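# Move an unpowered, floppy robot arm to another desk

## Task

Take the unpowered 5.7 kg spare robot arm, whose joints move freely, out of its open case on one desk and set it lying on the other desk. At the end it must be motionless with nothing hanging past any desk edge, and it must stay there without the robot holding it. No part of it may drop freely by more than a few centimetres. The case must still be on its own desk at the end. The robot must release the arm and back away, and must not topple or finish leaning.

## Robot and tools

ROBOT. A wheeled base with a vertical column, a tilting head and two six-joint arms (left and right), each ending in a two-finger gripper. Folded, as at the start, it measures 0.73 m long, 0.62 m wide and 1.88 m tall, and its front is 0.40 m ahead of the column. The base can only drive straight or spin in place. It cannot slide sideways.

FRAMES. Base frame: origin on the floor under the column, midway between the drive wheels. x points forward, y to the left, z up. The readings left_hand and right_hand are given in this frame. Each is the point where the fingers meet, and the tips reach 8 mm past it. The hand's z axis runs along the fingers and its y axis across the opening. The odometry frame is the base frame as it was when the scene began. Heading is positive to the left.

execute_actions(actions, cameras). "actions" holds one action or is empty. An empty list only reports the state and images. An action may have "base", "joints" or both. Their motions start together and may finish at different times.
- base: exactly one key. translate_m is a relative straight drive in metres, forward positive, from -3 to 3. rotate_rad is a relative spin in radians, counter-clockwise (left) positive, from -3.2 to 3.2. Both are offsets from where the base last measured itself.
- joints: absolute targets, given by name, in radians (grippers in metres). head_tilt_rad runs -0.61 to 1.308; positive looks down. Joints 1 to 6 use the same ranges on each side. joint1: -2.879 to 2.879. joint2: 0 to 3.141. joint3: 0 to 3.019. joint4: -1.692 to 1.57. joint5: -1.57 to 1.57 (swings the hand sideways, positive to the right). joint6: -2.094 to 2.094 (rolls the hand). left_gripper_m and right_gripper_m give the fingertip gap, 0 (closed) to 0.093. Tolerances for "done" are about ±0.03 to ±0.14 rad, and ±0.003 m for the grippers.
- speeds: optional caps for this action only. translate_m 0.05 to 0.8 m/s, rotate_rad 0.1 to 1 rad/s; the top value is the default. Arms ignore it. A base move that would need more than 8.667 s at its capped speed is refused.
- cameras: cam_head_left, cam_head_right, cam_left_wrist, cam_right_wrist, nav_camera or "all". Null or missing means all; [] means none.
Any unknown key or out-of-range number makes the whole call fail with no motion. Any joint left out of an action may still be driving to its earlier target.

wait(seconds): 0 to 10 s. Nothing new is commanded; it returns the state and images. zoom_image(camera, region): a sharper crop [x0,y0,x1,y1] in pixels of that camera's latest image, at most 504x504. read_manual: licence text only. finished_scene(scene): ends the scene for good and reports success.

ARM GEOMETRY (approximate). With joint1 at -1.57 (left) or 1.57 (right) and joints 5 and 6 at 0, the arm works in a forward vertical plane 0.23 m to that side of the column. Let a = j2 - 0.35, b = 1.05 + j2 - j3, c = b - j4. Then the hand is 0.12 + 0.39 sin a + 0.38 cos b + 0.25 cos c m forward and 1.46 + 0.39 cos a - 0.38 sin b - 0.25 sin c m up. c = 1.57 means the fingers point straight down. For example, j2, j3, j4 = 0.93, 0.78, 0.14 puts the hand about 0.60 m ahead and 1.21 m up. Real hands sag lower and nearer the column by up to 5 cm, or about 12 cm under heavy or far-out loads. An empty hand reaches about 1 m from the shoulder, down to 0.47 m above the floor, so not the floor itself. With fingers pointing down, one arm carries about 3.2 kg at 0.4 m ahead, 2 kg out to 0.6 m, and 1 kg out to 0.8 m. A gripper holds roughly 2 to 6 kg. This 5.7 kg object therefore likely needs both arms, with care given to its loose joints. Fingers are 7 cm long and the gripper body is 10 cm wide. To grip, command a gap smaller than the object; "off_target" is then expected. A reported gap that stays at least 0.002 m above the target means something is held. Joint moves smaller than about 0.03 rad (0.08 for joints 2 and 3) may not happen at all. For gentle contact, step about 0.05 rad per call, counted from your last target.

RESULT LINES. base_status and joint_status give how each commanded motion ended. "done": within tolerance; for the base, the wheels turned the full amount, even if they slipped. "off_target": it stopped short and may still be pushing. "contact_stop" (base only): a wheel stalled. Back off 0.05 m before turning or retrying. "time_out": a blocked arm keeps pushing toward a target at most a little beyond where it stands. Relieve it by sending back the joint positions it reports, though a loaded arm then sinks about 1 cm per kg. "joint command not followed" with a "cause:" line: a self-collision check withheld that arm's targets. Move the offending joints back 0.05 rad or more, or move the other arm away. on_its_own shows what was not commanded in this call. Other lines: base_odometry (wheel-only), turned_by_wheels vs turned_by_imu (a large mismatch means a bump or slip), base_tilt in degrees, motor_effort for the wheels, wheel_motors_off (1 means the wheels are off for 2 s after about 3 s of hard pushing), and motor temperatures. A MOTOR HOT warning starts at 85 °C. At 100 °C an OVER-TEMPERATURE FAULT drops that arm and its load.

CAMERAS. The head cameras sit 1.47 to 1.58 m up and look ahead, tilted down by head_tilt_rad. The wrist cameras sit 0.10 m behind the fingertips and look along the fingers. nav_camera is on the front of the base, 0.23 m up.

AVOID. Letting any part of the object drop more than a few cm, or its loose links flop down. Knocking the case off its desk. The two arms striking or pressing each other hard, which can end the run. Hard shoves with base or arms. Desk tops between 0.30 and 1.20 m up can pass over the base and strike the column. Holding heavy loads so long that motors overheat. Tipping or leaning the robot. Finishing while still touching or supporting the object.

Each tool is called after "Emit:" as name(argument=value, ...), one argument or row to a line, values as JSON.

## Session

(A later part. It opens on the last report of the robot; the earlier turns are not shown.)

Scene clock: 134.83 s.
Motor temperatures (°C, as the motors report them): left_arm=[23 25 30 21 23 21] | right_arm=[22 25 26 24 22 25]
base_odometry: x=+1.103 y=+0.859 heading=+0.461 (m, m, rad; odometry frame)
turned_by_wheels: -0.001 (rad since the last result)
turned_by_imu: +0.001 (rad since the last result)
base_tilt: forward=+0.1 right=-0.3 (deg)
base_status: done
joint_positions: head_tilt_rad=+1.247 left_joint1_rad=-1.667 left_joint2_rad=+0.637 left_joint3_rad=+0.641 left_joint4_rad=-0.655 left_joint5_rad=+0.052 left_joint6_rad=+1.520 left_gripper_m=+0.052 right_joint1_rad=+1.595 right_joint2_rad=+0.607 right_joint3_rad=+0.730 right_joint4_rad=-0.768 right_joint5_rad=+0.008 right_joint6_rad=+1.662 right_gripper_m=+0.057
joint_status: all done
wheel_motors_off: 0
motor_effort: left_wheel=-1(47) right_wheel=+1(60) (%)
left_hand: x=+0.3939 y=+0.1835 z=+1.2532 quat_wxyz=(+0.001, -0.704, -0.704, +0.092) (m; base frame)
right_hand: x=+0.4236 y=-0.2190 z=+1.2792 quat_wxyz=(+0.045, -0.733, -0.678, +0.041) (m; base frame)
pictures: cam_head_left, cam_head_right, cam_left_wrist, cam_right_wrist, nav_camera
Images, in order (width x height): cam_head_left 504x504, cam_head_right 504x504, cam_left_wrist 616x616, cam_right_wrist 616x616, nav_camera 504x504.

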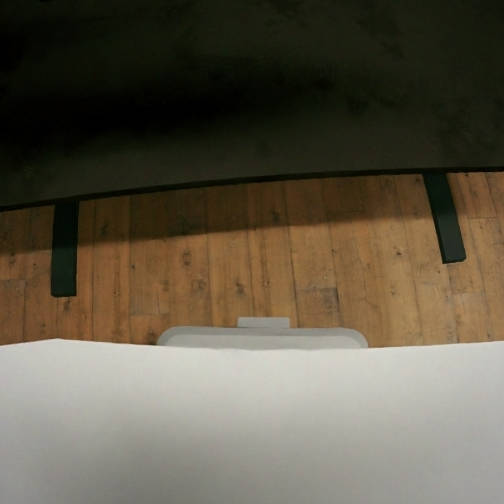

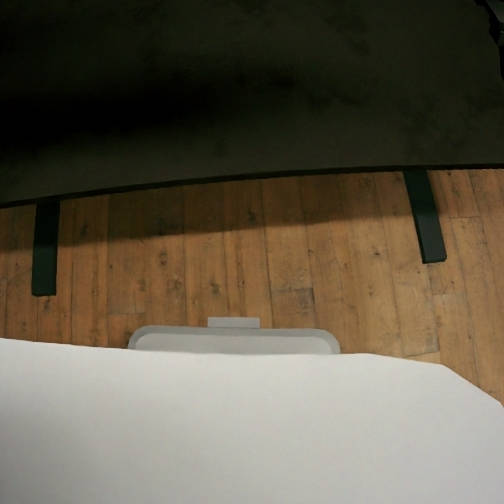

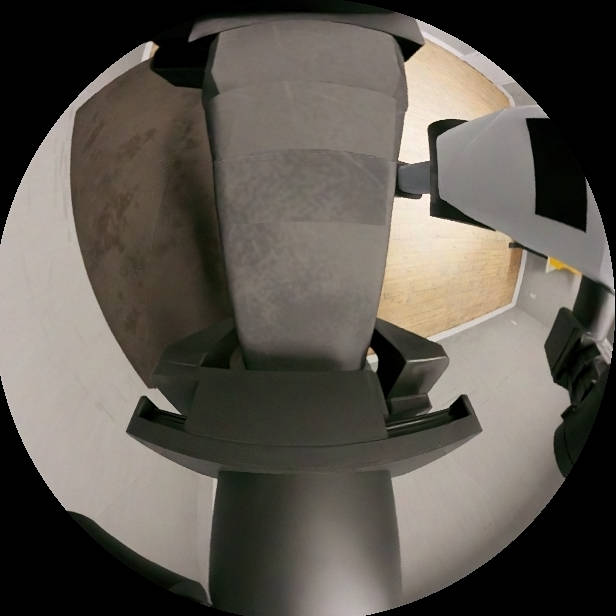

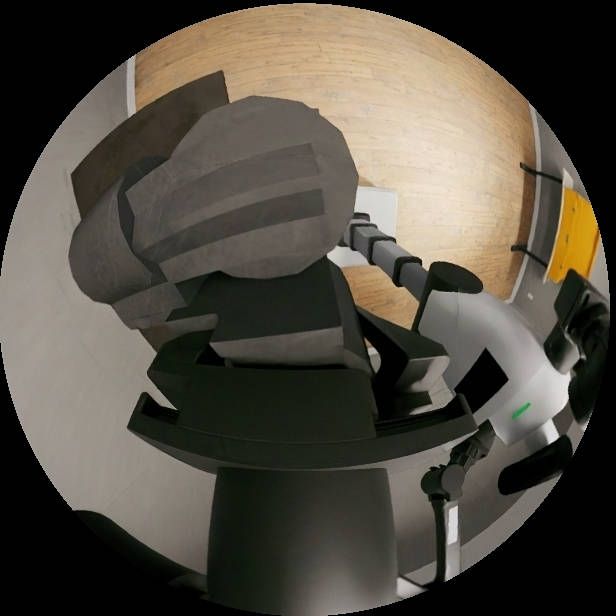

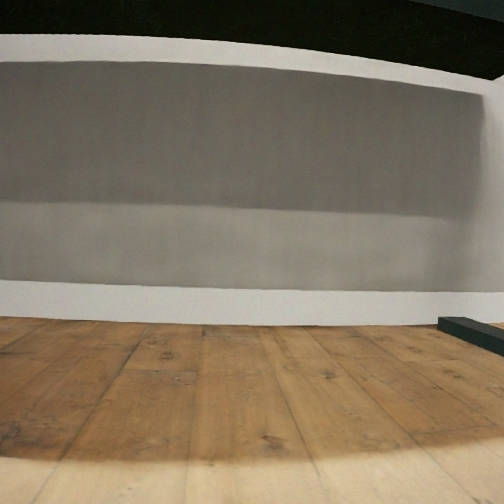

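Emit:
execute_actions(
  actions=[
    {"base":{"translate_m":0.27},"speeds":{"translate_m":0.15},"joints":{"left_joint2_rad":1.15,"left_joint3_rad":0.82,"left_joint4_rad":-0.08,"right_joint2_rad":1.15,"right_joint3_rad":0.9,"right_joint4_rad":-0.2}},
  ],
  cameras=["cam_head_left","cam_head_right"],
)

Emit:
execute_actions(
  actions=[
    {"joints":{"left_joint2_rad":1.6,"left_joint3_rad":1.02,"left_joint4_rad":0.18,"right_joint2_rad":1.55,"right_joint3_rad":1.1,"right_joint4_rad":0.02}},
  ],
  cameras=["cam_head_left","cam_head_right","cam_right_wrist"],
)

Scene clock: 140.50 s.
Motor temperatures (°C, as the motors report them): left_arm=[23 26 29 21 23 21] | right_arm=[22 26 26 23 22 25]
base_odometry: x=+1.345 y=+0.979 heading=+0.461 (m, m, rad; odometry frame)
turned_by_wheels: +0.000 (rad since the last result)
turned_by_imu: +0.001 (rad since the last result)
base_tilt: forward=+0.1 right=-0.2 (deg)
base_status: done
joint_positions: head_tilt_rad=+1.248 left_joint1_rad=-1.645 left_joint2_rad=+1.286 left_joint3_rad=+0.804 left_joint4_rad=-0.095 left_joint5_rad=+0.024 left_joint6_rad=+1.512 left_gripper_m=+0.052 right_joint1_rad=+1.587 right_joint2_rad=+1.276 right_joint3_rad=+0.893 right_joint4_rad=-0.191 right_joint5_rad=+0.015 right_joint6_rad=+1.639 right_gripper_m=+0.057
joint_status: all done
wheel_motors_off: 0
motor_effort: left_wheel=-1(29) right_wheel=+0(43) (%)
left_hand: x=+0.4364 y=+0.1817 z=+1.0577 quat_wxyz=(-0.010, -0.699, -0.714, +0.050) (m; base frame)
right_hand: x=+0.4732 y=-0.2194 z=+1.0626 quat_wxyz=(+0.017, -0.728, -0.686, +0.019) (m; base frame)
pictures: cam_head_left, cam_head_right
Images, in order (width x height): cam_head_left 504x504, cam_head_right 504x504.

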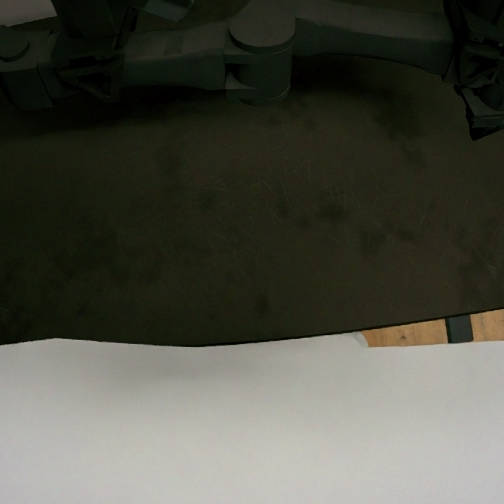

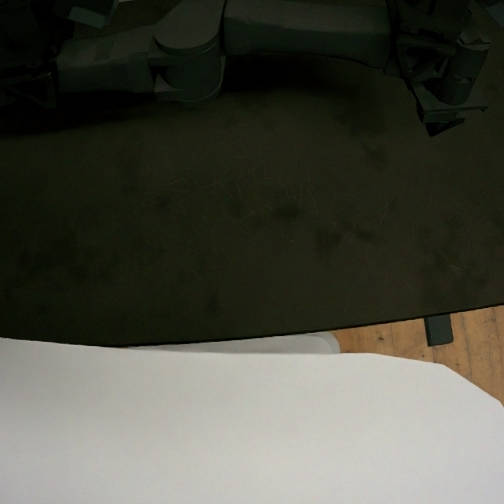

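Scene clock: 142.50 s.
Motor temperatures (°C, as the motors report them): left_arm=[23 26 29 21 23 21] | right_arm=[22 26 26 23 22 25]
base_odometry: x=+1.345 y=+0.979 heading=+0.461 (m, m, rad; odometry frame)
turned_by_wheels: +0.000 (rad since the last result)
turned_by_imu: +0.000 (rad since the last result)
base_tilt: forward=+0.1 right=-0.3 (deg)
base_status: not commanded
joint_positions: head_tilt_rad=+1.248 left_joint1_rad=-1.635 left_joint2_rad=+1.733 left_joint3_rad=+1.043 left_joint4_rad=+0.159 left_joint5_rad=+0.034 left_joint6_rad=+1.503 left_gripper_m=+0.052 right_joint1_rad=+1.582 right_joint2_rad=+1.680 right_joint3_rad=+1.118 right_joint4_rad=+0.025 right_joint5_rad=+0.031 right_joint6_rad=+1.619 right_gripper_m=+0.057
joint_status: all done
wheel_motors_off: 0
motor_effort: left_wheel=-2(8) right_wheel=+3(9) (%)
left_hand: x=+0.4359 y=+0.1763 z=+0.9057 quat_wxyz=(-0.028, -0.694, -0.719, +0.036) (m; base frame)
right_hand: x=+0.4797 y=-0.2236 z=+0.9189 quat_wxyz=(-0.003, -0.722, -0.692, +0.012) (m; base frame)
pictures: cam_head_left, cam_head_right, cam_right_wrist
Images, in order (width x height): cam_head_left 504x504, cam_head_right 504x504, cam_right_wrist 616x616.

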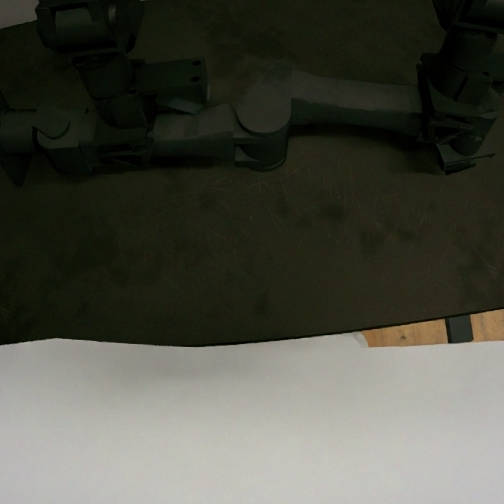

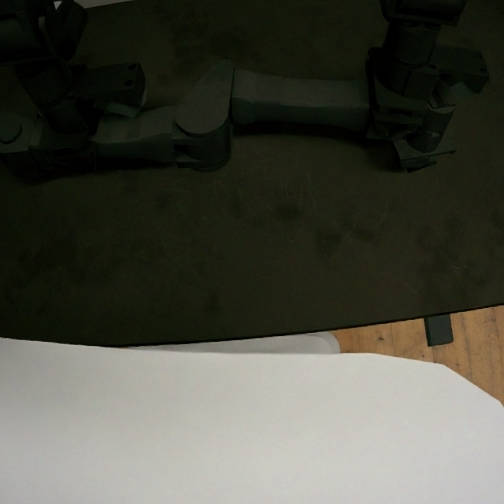

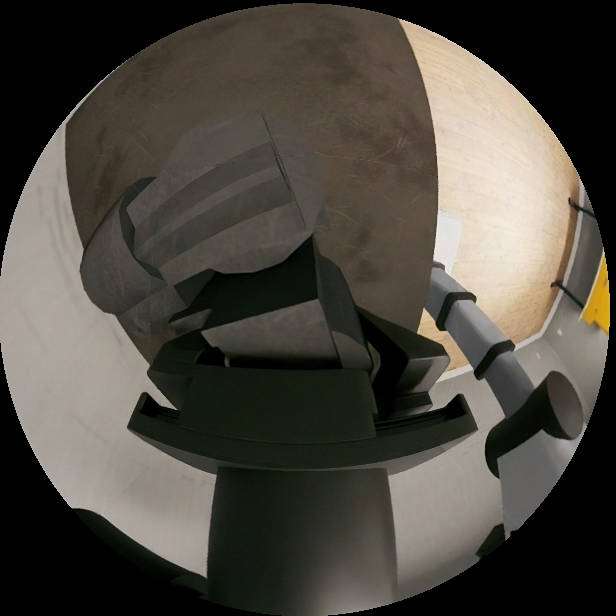

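Emit:
execute_actions(
  actions=[
    {"joints":{"left_joint2_rad":1.85,"left_joint3_rad":1.15,"left_joint4_rad":0.25,"right_joint2_rad":1.8,"right_joint3_rad":1.25,"right_joint4_rad":0.08}},
  ],
  cameras=["cam_head_left","cam_right_wrist","cam_left_wrist"],
)

Emit:
execute_actions(
  actions=[
    {"joints":{"left_joint2_rad":2.0,"left_joint3_rad":1.25,"left_joint4_rad":0.28,"right_joint2_rad":1.95,"right_joint3_rad":1.36,"right_joint4_rad":0.1}},
  ],
  cameras=["cam_head_left","cam_right_wrist","cam_left_wrist"],
)

Scene clock: 147.23 s.
Motor temperatures (°C, as the motors report them): left_arm=[23 27 28 21 23 21] | right_arm=[22 26 25 23 22 25]
base_odometry: x=+1.345 y=+0.979 heading=+0.461 (m, m, rad; odometry frame)
turned_by_wheels: +0.000 (rad since the last result)
turned_by_imu: +0.001 (rad since the last result)
base_tilt: forward=+0.1 right=-0.3 (deg)
base_status: not commanded
joint_positions: head_tilt_rad=+1.248 left_joint1_rad=-1.629 left_joint2_rad=+1.935 left_joint3_rad=+1.205 left_joint4_rad=+0.257 left_joint5_rad=+0.029 left_joint6_rad=+1.445 left_gripper_m=+0.052 right_joint1_rad=+1.593 right_joint2_rad=+1.782 right_joint3_rad=+1.245 right_joint4_rad=+0.063 right_joint5_rad=+0.044 right_joint6_rad=+1.558 right_gripper_m=+0.056
joint_status: all done
wheel_motors_off: 0
motor_effort: left_wheel=-1(3) right_wheel=-1(5) (%)
left_hand: x=+0.4421 y=+0.1777 z=+0.8313 quat_wxyz=(-0.045, -0.671, -0.740, +0.013) (m; base frame)
right_hand: x=+0.5122 y=-0.2167 z=+0.8805 quat_wxyz=(-0.026, -0.699, -0.715, -0.009) (m; base frame)
pictures: cam_head_left, cam_left_wrist, cam_right_wrist
Images, in order (width x height): cam_head_left 504x504, cam_left_wrist 616x616, cam_right_wrist 616x616.

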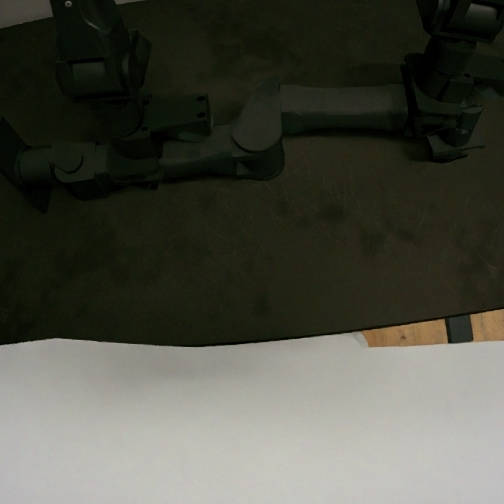

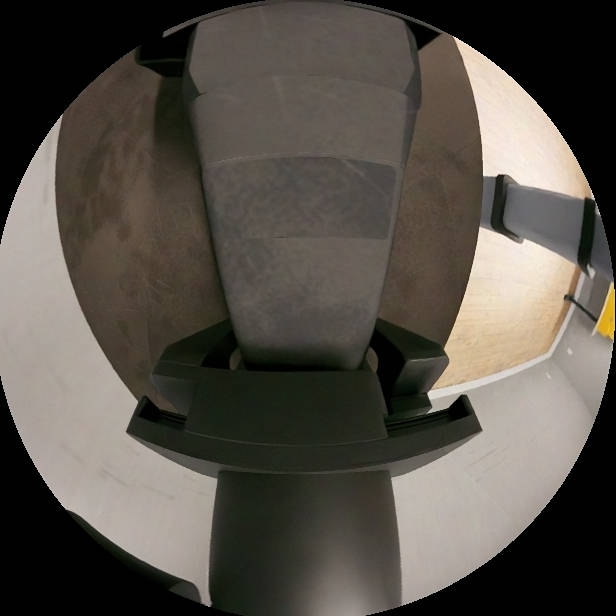

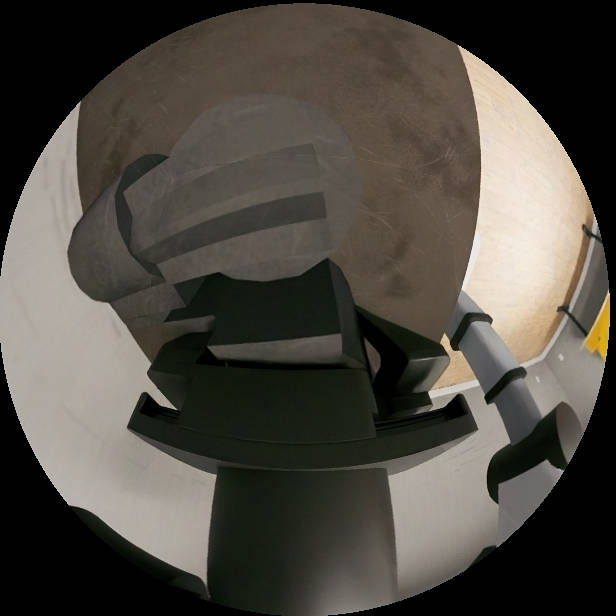

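Scene clock: 149.20 s.
Motor temperatures (°C, as the motors report them): left_arm=[23 27 28 21 23 21] | right_arm=[22 26 25 24 22 25]
base_odometry: x=+1.345 y=+0.979 heading=+0.461 (m, m, rad; odometry frame)
turned_by_wheels: +0.000 (rad since the last result)
turned_by_imu: +0.000 (rad since the last result)
base_tilt: forward=+0.0 right=-0.3 (deg)
base_status: not commanded
joint_positions: head_tilt_rad=+1.248 left_joint1_rad=-1.627 left_joint2_rad=+1.962 left_joint3_rad=+1.238 left_joint4_rad=+0.268 left_joint5_rad=+0.027 left_joint6_rad=+1.427 left_gripper_m=+0.052 right_joint1_rad=+1.593 right_joint2_rad=+1.794 right_joint3_rad=+1.279 right_joint4_rad=+0.061 right_joint5_rad=+0.028 right_joint6_rad=+1.546 right_gripper_m=+0.056
joint_status: right_joint2_rad time_out (moved +0.011 of +0.168); the others done
wheel_motors_off: 0
on_its_own: right_joint2_rad reads +1.794 and still pushes toward +1.950 since a time_out
motor_effort: left_wheel=+2(4) right_wheel=+2(6) (%)
left_hand: x=+0.4485 y=+0.1783 z=+0.8206 quat_wxyz=(-0.051, -0.664, -0.746, +0.007) (m; base frame)
right_hand: x=+0.5262 y=-0.2138 z=+0.8764 quat_wxyz=(-0.028, -0.694, -0.719, -0.022) (m; base frame)
pictures: cam_head_left, cam_left_wrist, cam_right_wrist
Images, in order (width x height): cam_head_left 504x504, cam_left_wrist 616x616, cam_right_wrist 616x616.

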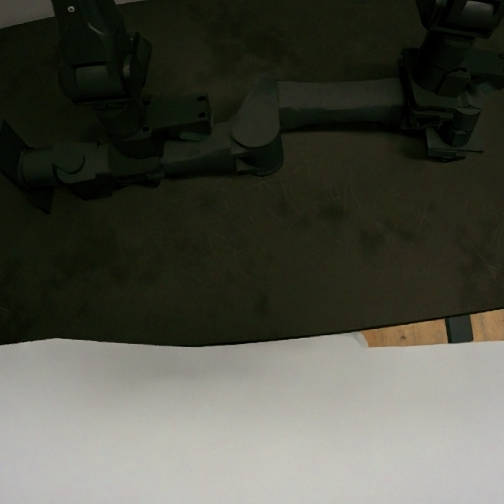

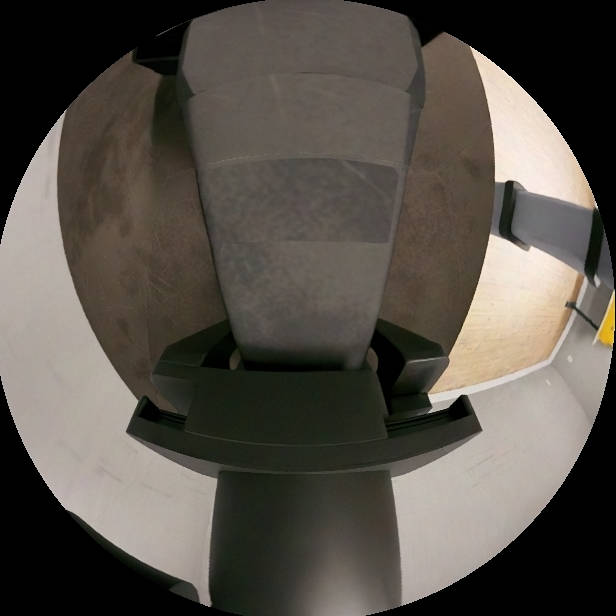

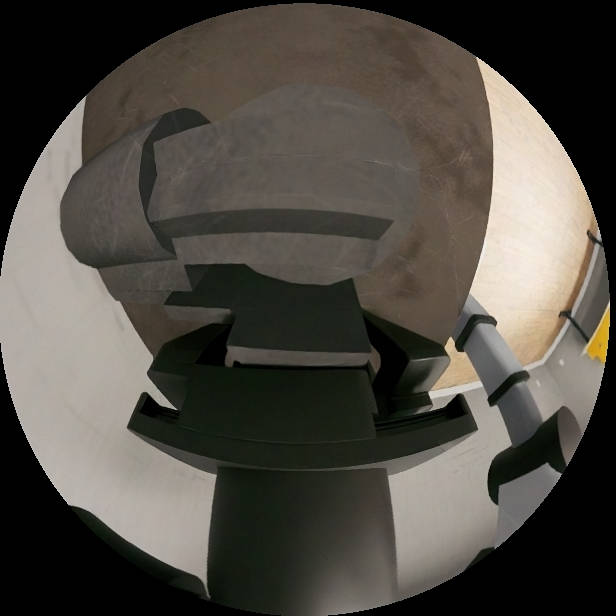

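Emit:
execute_actions(
  actions=[
    {"joints":{"left_joint1_rad":-1.47,"right_joint1_rad":1.76,"left_joint2_rad":1.9,"left_joint3_rad":1.2,"right_joint2_rad":1.88,"right_joint3_rad":1.28}},
  ],
  cameras=["cam_head_left","cam_head_right","cam_right_wrist"],
)

Scene clock: 154.30 s.
Motor temperatures (°C, as the motors report them): left_arm=[23 26 27 21 23 21] | right_arm=[22 26 24 24 21 25]
base_odometry: x=+1.345 y=+0.979 heading=+0.461 (m, m, rad; odometry frame)
turned_by_wheels: +0.000 (rad since the last result)
turned_by_imu: +0.001 (rad since the last result)
base_tilt: forward=+0.0 right=-0.4 (deg)
base_status: not commanded
joint_positions: head_tilt_rad=+1.248 left_joint1_rad=-1.490 left_joint2_rad=+2.013 left_joint3_rad=+1.219 left_joint4_rad=+0.264 left_joint5_rad=+0.026 left_joint6_rad=+1.550 left_gripper_m=+0.052 right_joint1_rad=+1.718 right_joint2_rad=+1.962 right_joint3_rad=+1.311 right_joint4_rad=+0.114 right_joint5_rad=+0.035 right_joint6_rad=+1.669 right_gripper_m=+0.056
joint_status: all done
wheel_motors_off: 0
motor_effort: left_wheel=-1(5) right_wheel=+2(6) (%)
left_hand: x=+0.4022 y=+0.2784 z=+0.8070 quat_wxyz=(+0.017, -0.685, -0.728, -0.014) (m; base frame)
right_hand: x=+0.4530 y=-0.1220 z=+0.8204 quat_wxyz=(+0.038, -0.714, -0.698, -0.027) (m; base frame)
pictures: cam_head_left, cam_head_right, cam_right_wrist
Images, in order (width x height): cam_head_left 504x504, cam_head_right 504x504, cam_right_wrist 616x616.

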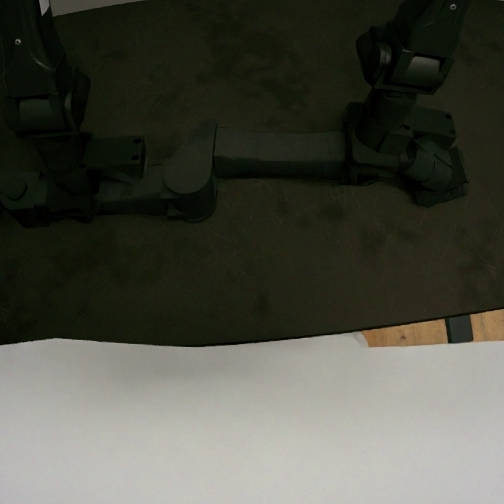

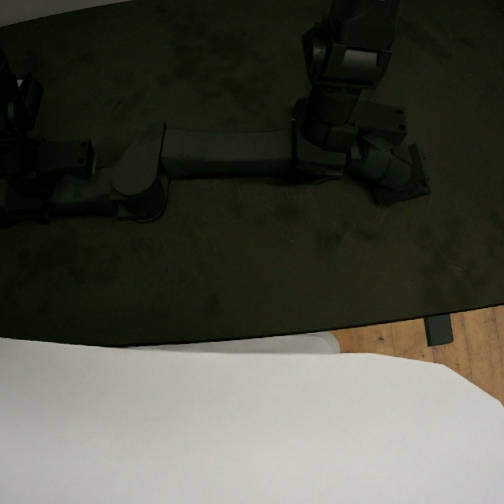

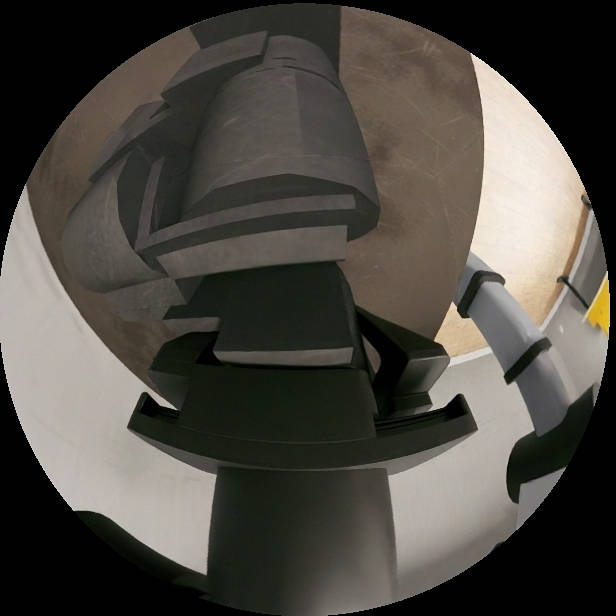

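Worked. Lower the right further, then check the left overhang.

Emit:
execute_actions(
  actions=[
    {"joints":{"right_joint1_rad":1.78,"right_joint2_rad":2.03,"right_joint3_rad":1.4,"left_joint2_rad":2.0,"left_joint3_rad":1.25,"head_tilt_rad":1.0}},
  ],
)

Scene clock: 156.67 s.
Motor temperatures (°C, as the motors report them): left_arm=[23 26 27 21 23 21] | right_arm=[22 26 24 24 21 25]
base_odometry: x=+1.345 y=+0.979 heading=+0.461 (m, m, rad; odometry frame)
turned_by_wheels: +0.000 (rad since the last result)
turned_by_imu: +0.001 (rad since the last result)
base_tilt: forward=+0.1 right=-0.3 (deg)
base_status: not commanded
joint_positions: head_tilt_rad=+1.014 left_joint1_rad=-1.471 left_joint2_rad=+2.054 left_joint3_rad=+1.269 left_joint4_rad=+0.267 left_joint5_rad=+0.010 left_joint6_rad=+1.551 left_gripper_m=+0.052 right_joint1_rad=+1.735 right_joint2_rad=+2.067 right_joint3_rad=+1.436 right_joint4_rad=+0.113 right_joint5_rad=+0.031 right_joint6_rad=+1.669 right_gripper_m=+0.056
joint_status: all done
wheel_motors_off: 0
motor_effort: left_wheel=-1(2) right_wheel=+1(3) (%)
left_hand: x=+0.4056 y=+0.2970 z=+0.7918 quat_wxyz=(+0.025, -0.682, -0.731, -0.029) (m; base frame)
right_hand: x=+0.4600 y=-0.1022 z=+0.7816 quat_wxyz=(+0.039, -0.712, -0.700, -0.040) (m; base frame)
pictures: cam_head_left, cam_head_right, cam_left_wrist, cam_right_wrist, nav_camera
Images, in order (width x height): cam_head_left 504x504, cam_head_right 504x504, cam_left_wrist 616x616, cam_right_wrist 616x616, nav_camera 504x504.

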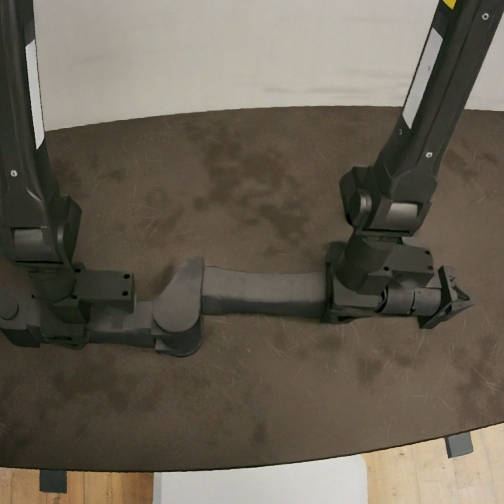

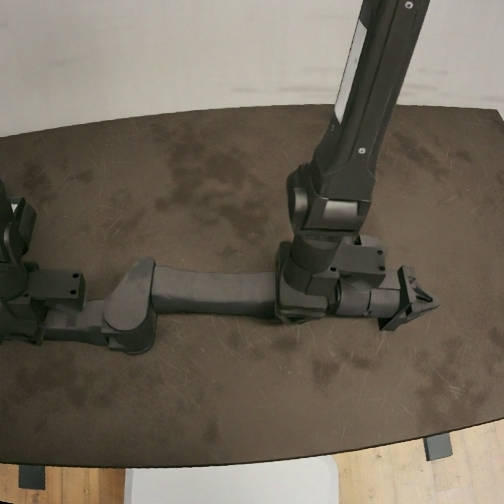

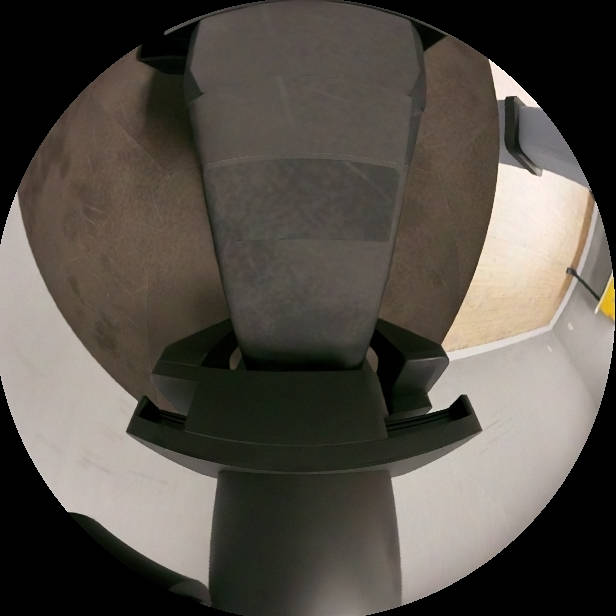

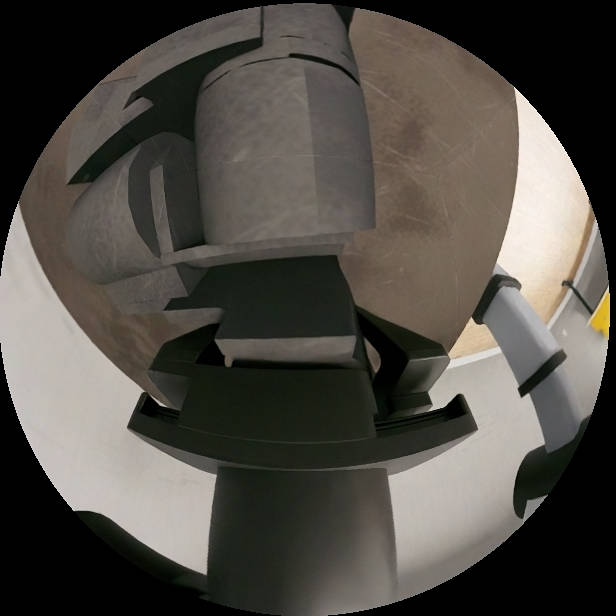

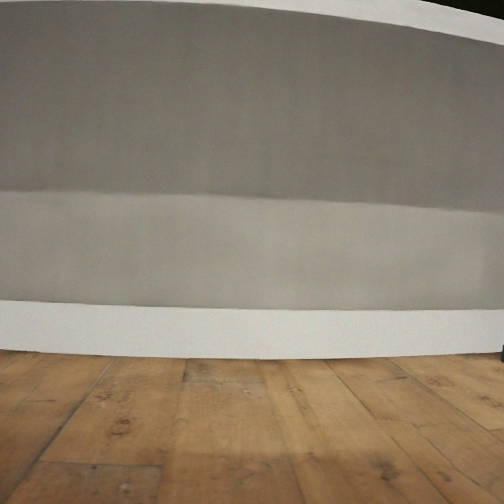

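Emit:
execute_actions(
  actions=[
    {"joints":{"left_joint1_rad":-1.62,"right_joint1_rad":1.62,"left_joint2_rad":1.96,"right_joint2_rad":2.0}},
  ],
  cameras=["cam_head_left"],
)

Emit:
execute_actions(
  actions=[
    {"joints":{"left_joint2_rad":2.05,"left_joint3_rad":1.28,"right_joint2_rad":2.06,"right_joint3_rad":1.42}},
  ],
  cameras=["cam_head_left"],
)

Emit:
execute_actions(
  actions=[
    {"joints":{"left_gripper_m":0.093,"right_gripper_m":0.093}},
  ],
  cameras=["cam_head_left"],
)

Emit:
execute_actions(
  actions=[
    {"joints":{"left_joint2_rad":1.6,"left_joint3_rad":0.95,"left_joint4_rad":0.15,"right_joint2_rad":1.6,"right_joint3_rad":1.05,"right_joint4_rad":0.05}},
  ],
  cameras=[],
)

Emit:
execute_actions(
  actions=[
    {"base":{"translate_m":-0.7},"joints":{"head_tilt_rad":0.7,"left_joint2_rad":0.9,"left_joint3_rad":0.5,"left_joint4_rad":-0.5,"right_joint2_rad":0.9,"right_joint3_rad":0.5,"right_joint4_rad":-0.5}},
  ],
)

Scene clock: 163.57 s.
Motor temperatures (°C, as the motors report them): left_arm=[23 27 26 21 23 22] | right_arm=[22 26 24 23 21 25]
base_odometry: x=+1.345 y=+0.979 heading=+0.461 (m, m, rad; odometry frame)
turned_by_wheels: +0.000 (rad since the last result)
turned_by_imu: +0.001 (rad since the last result)
base_tilt: forward=+0.1 right=-0.3 (deg)
base_status: not commanded
joint_positions: head_tilt_rad=+1.014 left_joint1_rad=-1.620 left_joint2_rad=+2.052 left_joint3_rad=+1.272 left_joint4_rad=+0.267 left_joint5_rad=+0.007 left_joint6_rad=+1.499 left_gripper_m=+0.052 right_joint1_rad=+1.595 right_joint2_rad=+2.066 right_joint3_rad=+1.425 right_joint4_rad=+0.113 right_joint5_rad=+0.023 right_joint6_rad=+1.623 right_gripper_m=+0.056
joint_status: all done
wheel_motors_off: 0
motor_effort: left_wheel=-1(3) right_wheel=+2(3) (%)
left_hand: x=+0.4103 y=+0.1866 z=+0.7900 quat_wxyz=(-0.021, -0.690, -0.723, +0.015) (m; base frame)
right_hand: x=+0.4581 y=-0.2105 z=+0.7739 quat_wxyz=(+0.001, -0.721, -0.693, +0.002) (m; base frame)
pictures: cam_head_left
Images, in order (width x height): cam_head_left 504x504.

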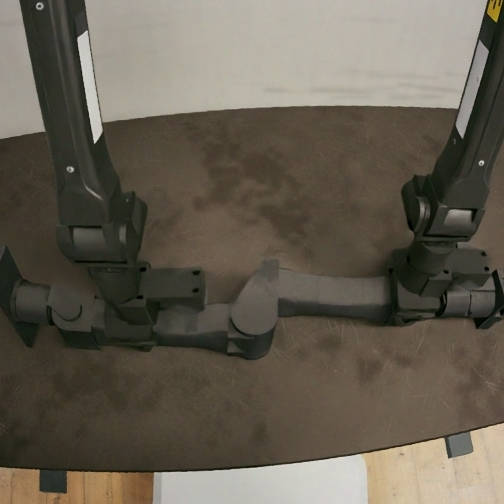

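Scene clock: 164.30 s.
Motor temperatures (°C, as the motors report them): left_arm=[23 27 26 21 23 22] | right_arm=[22 26 24 23 21 25]
base_odometry: x=+1.345 y=+0.979 heading=+0.461 (m, m, rad; odometry frame)
turned_by_wheels: +0.000 (rad since the last result)
turned_by_imu: +0.000 (rad since the last result)
base_tilt: forward=+0.0 right=-0.3 (deg)
base_status: not commanded
joint_positions: head_tilt_rad=+1.014 left_joint1_rad=-1.615 left_joint2_rad=+2.067 left_joint3_rad=+1.284 left_joint4_rad=+0.267 left_joint5_rad=+0.007 left_joint6_rad=+1.514 left_gripper_m=+0.052 right_joint1_rad=+1.600 right_joint2_rad=+2.105 right_joint3_rad=+1.454 right_joint4_rad=+0.113 right_joint5_rad=+0.023 right_joint6_rad=+1.637 right_gripper_m=+0.056
joint_status: all done
wheel_motors_off: 0
motor_effort: left_wheel=-1(2) right_wheel=+2(2) (%)
left_hand: x=+0.4075 y=+0.1905 z=+0.7843 quat_wxyz=(-0.018, -0.694, -0.719, +0.014) (m; base frame)
right_hand: x=+0.4497 y=-0.2064 z=+0.7599 quat_wxyz=(+0.006, -0.725, -0.689, +0.004) (m; base frame)
pictures: cam_head_left
Images, in order (width x height): cam_head_left 504x504.

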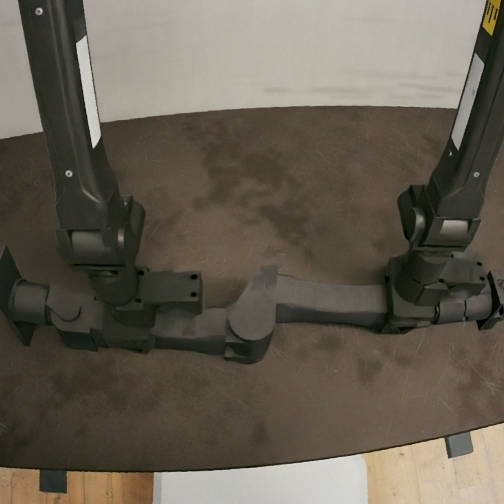

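Scene clock: 165.17 s.
Motor temperatures (°C, as the motors report them): left_arm=[23 27 26 21 23 22] | right_arm=[22 26 24 23 21 25]
base_odometry: x=+1.345 y=+0.979 heading=+0.461 (m, m, rad; odometry frame)
turned_by_wheels: +0.000 (rad since the last result)
turned_by_imu: +0.000 (rad since the last result)
base_tilt: forward=+0.1 right=-0.3 (deg)
base_status: not commanded
joint_positions: head_tilt_rad=+1.014 left_joint1_rad=-1.616 left_joint2_rad=+2.066 left_joint3_rad=+1.284 left_joint4_rad=+0.267 left_joint5_rad=+0.026 left_joint6_rad=+1.513 left_gripper_m=+0.093 right_joint1_rad=+1.618 right_joint2_rad=+2.070 right_joint3_rad=+1.424 right_joint4_rad=+0.111 right_joint5_rad=+0.024 right_joint6_rad=+1.609 right_gripper_m=+0.093
joint_status: all done
wheel_motors_off: 0
motor_effort: left_wheel=-1(2) right_wheel=+2(3) (%)
left_hand: x=+0.4079 y=+0.1867 z=+0.7847 quat_wxyz=(-0.025, -0.694, -0.719, +0.021) (m; base frame)
right_hand: x=+0.4545 y=-0.1932 z=+0.7732 quat_wxyz=(+0.010, -0.712, -0.702, -0.002) (m; base frame)
pictures: cam_head_left
Images, in order (width x height): cam_head_left 504x504.

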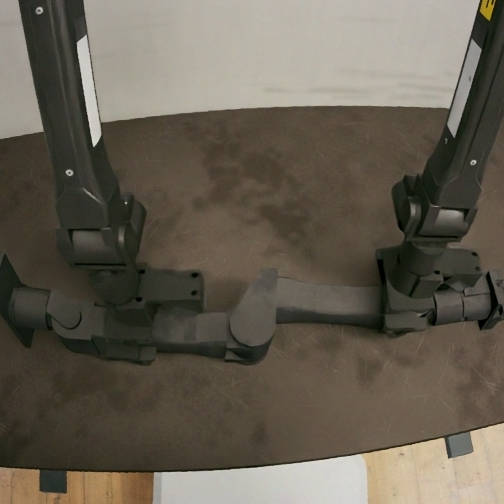

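Scene clock: 166.53 s.
Motor temperatures (°C, as the motors report them): left_arm=[23 26 26 21 23 21] | right_arm=[22 26 24 23 21 25]
base_odometry: x=+1.345 y=+0.979 heading=+0.461 (m, m, rad; odometry frame)
turned_by_wheels: +0.000 (rad since the last result)
turned_by_imu: +0.000 (rad since the last result)
base_tilt: forward=+0.1 right=-0.3 (deg)
base_status: not commanded
joint_positions: head_tilt_rad=+1.014 left_joint1_rad=-1.616 left_joint2_rad=+1.589 left_joint3_rad=+0.956 left_joint4_rad=+0.160 left_joint5_rad=+0.026 left_joint6_rad=+1.511 left_gripper_m=+0.093 right_joint1_rad=+1.618 right_joint2_rad=+1.588 right_joint3_rad=+1.052 right_joint4_rad=+0.058 right_joint5_rad=+0.024 right_joint6_rad=+1.608 right_gripper_m=+0.093
joint_status: all done
wheel_motors_off: 0
motor_effort: left_wheel=+0(1) right_wheel=+2(3) (%)
left_hand: x=+0.4582 y=+0.1922 z=+0.9556 quat_wxyz=(-0.041, -0.693, -0.720, +0.007) (m; base frame)
right_hand: x=+0.4945 y=-0.1996 z=+0.9535 quat_wxyz=(-0.010, -0.712, -0.701, -0.022) (m; base frame)
pictures: none
No camera images: the call's "cameras" was empty. Leave "cameras" out to get every camera's image.

Scene clock: 169.20 s.
Motor temperatures (°C, as the motors report them): left_arm=[23 26 26 21 23 21] | right_arm=[22 25 23 23 21 25]
base_odometry: x=+0.718 y=+0.668 heading=+0.460 (m, m, rad; odometry frame)
turned_by_wheels: +0.000 (rad since the last result)
turned_by_imu: -0.001 (rad since the last result)
base_tilt: forward=+0.0 right=-0.3 (deg)
base_status: done
joint_positions: head_tilt_rad=+0.716 left_joint1_rad=-1.616 left_joint2_rad=+0.908 left_joint3_rad=+0.497 left_joint4_rad=-0.486 left_joint5_rad=+0.026 left_joint6_rad=+1.511 left_gripper_m=+0.093 right_joint1_rad=+1.618 right_joint2_rad=+0.901 right_joint3_rad=+0.497 right_joint4_rad=-0.491 right_joint5_rad=+0.024 right_joint6_rad=+1.607 right_gripper_m=+0.093
joint_status: all done
wheel_motors_off: 0
motor_effort: left_wheel=+0(35) right_wheel=+0(53) (%)
left_hand: x=+0.2817 y=+0.2046 z=+1.1741 quat_wxyz=(+0.115, -0.682, -0.706, +0.149) (m; base frame)
right_hand: x=+0.2828 y=-0.2136 z=+1.1752 quat_wxyz=(+0.132, -0.695, -0.695, +0.129) (m; base frame)
pictures: cam_head_left, cam_head_right, cam_left_wrist, cam_right_wrist, nav_camera
Images, in order (width x height): cam_head_left 504x504, cam_head_right 504x504, cam_left_wrist 616x616, cam_right_wrist 616x616, nav_camera 504x504.

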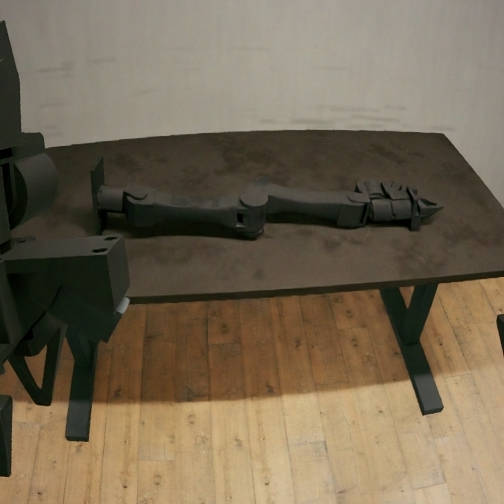

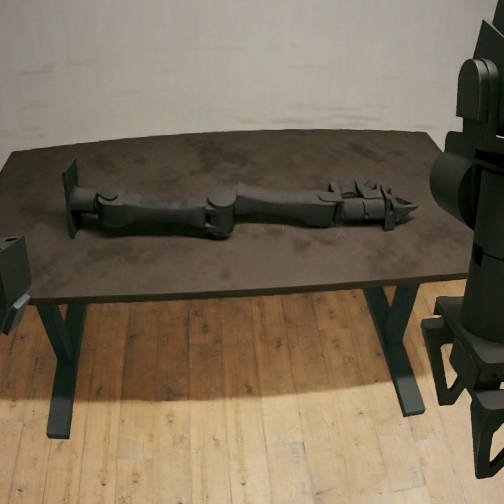

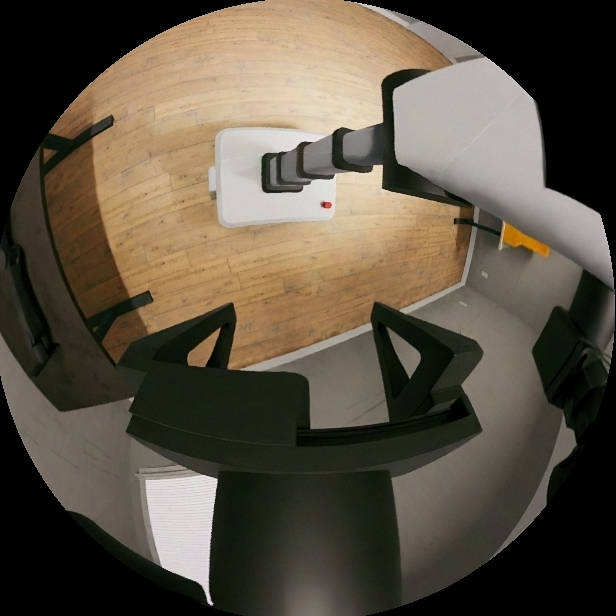

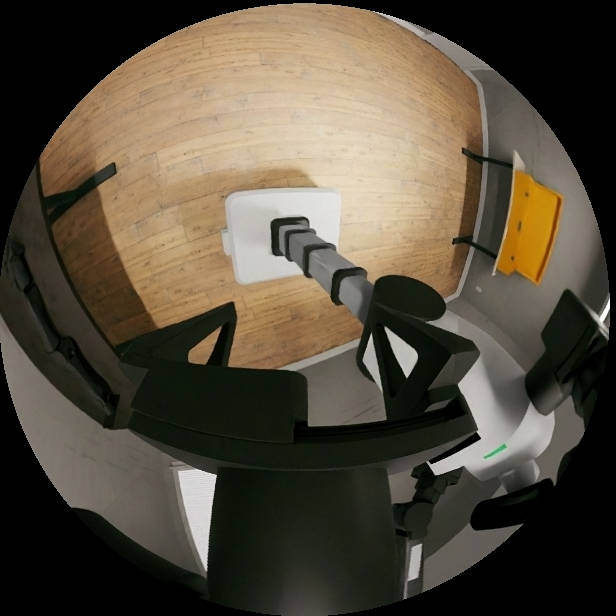

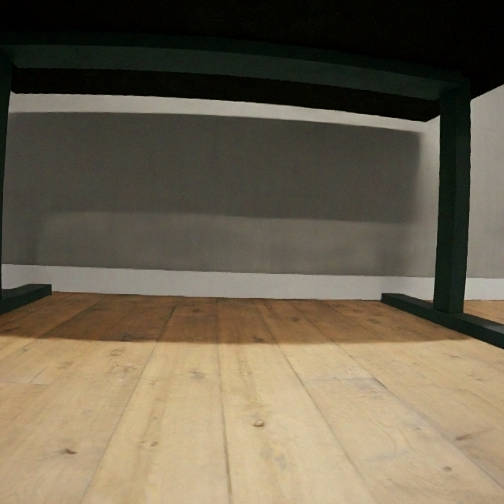

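Emit:
finished_scene(
  scene=1,
)

The scene is finished: the task was done.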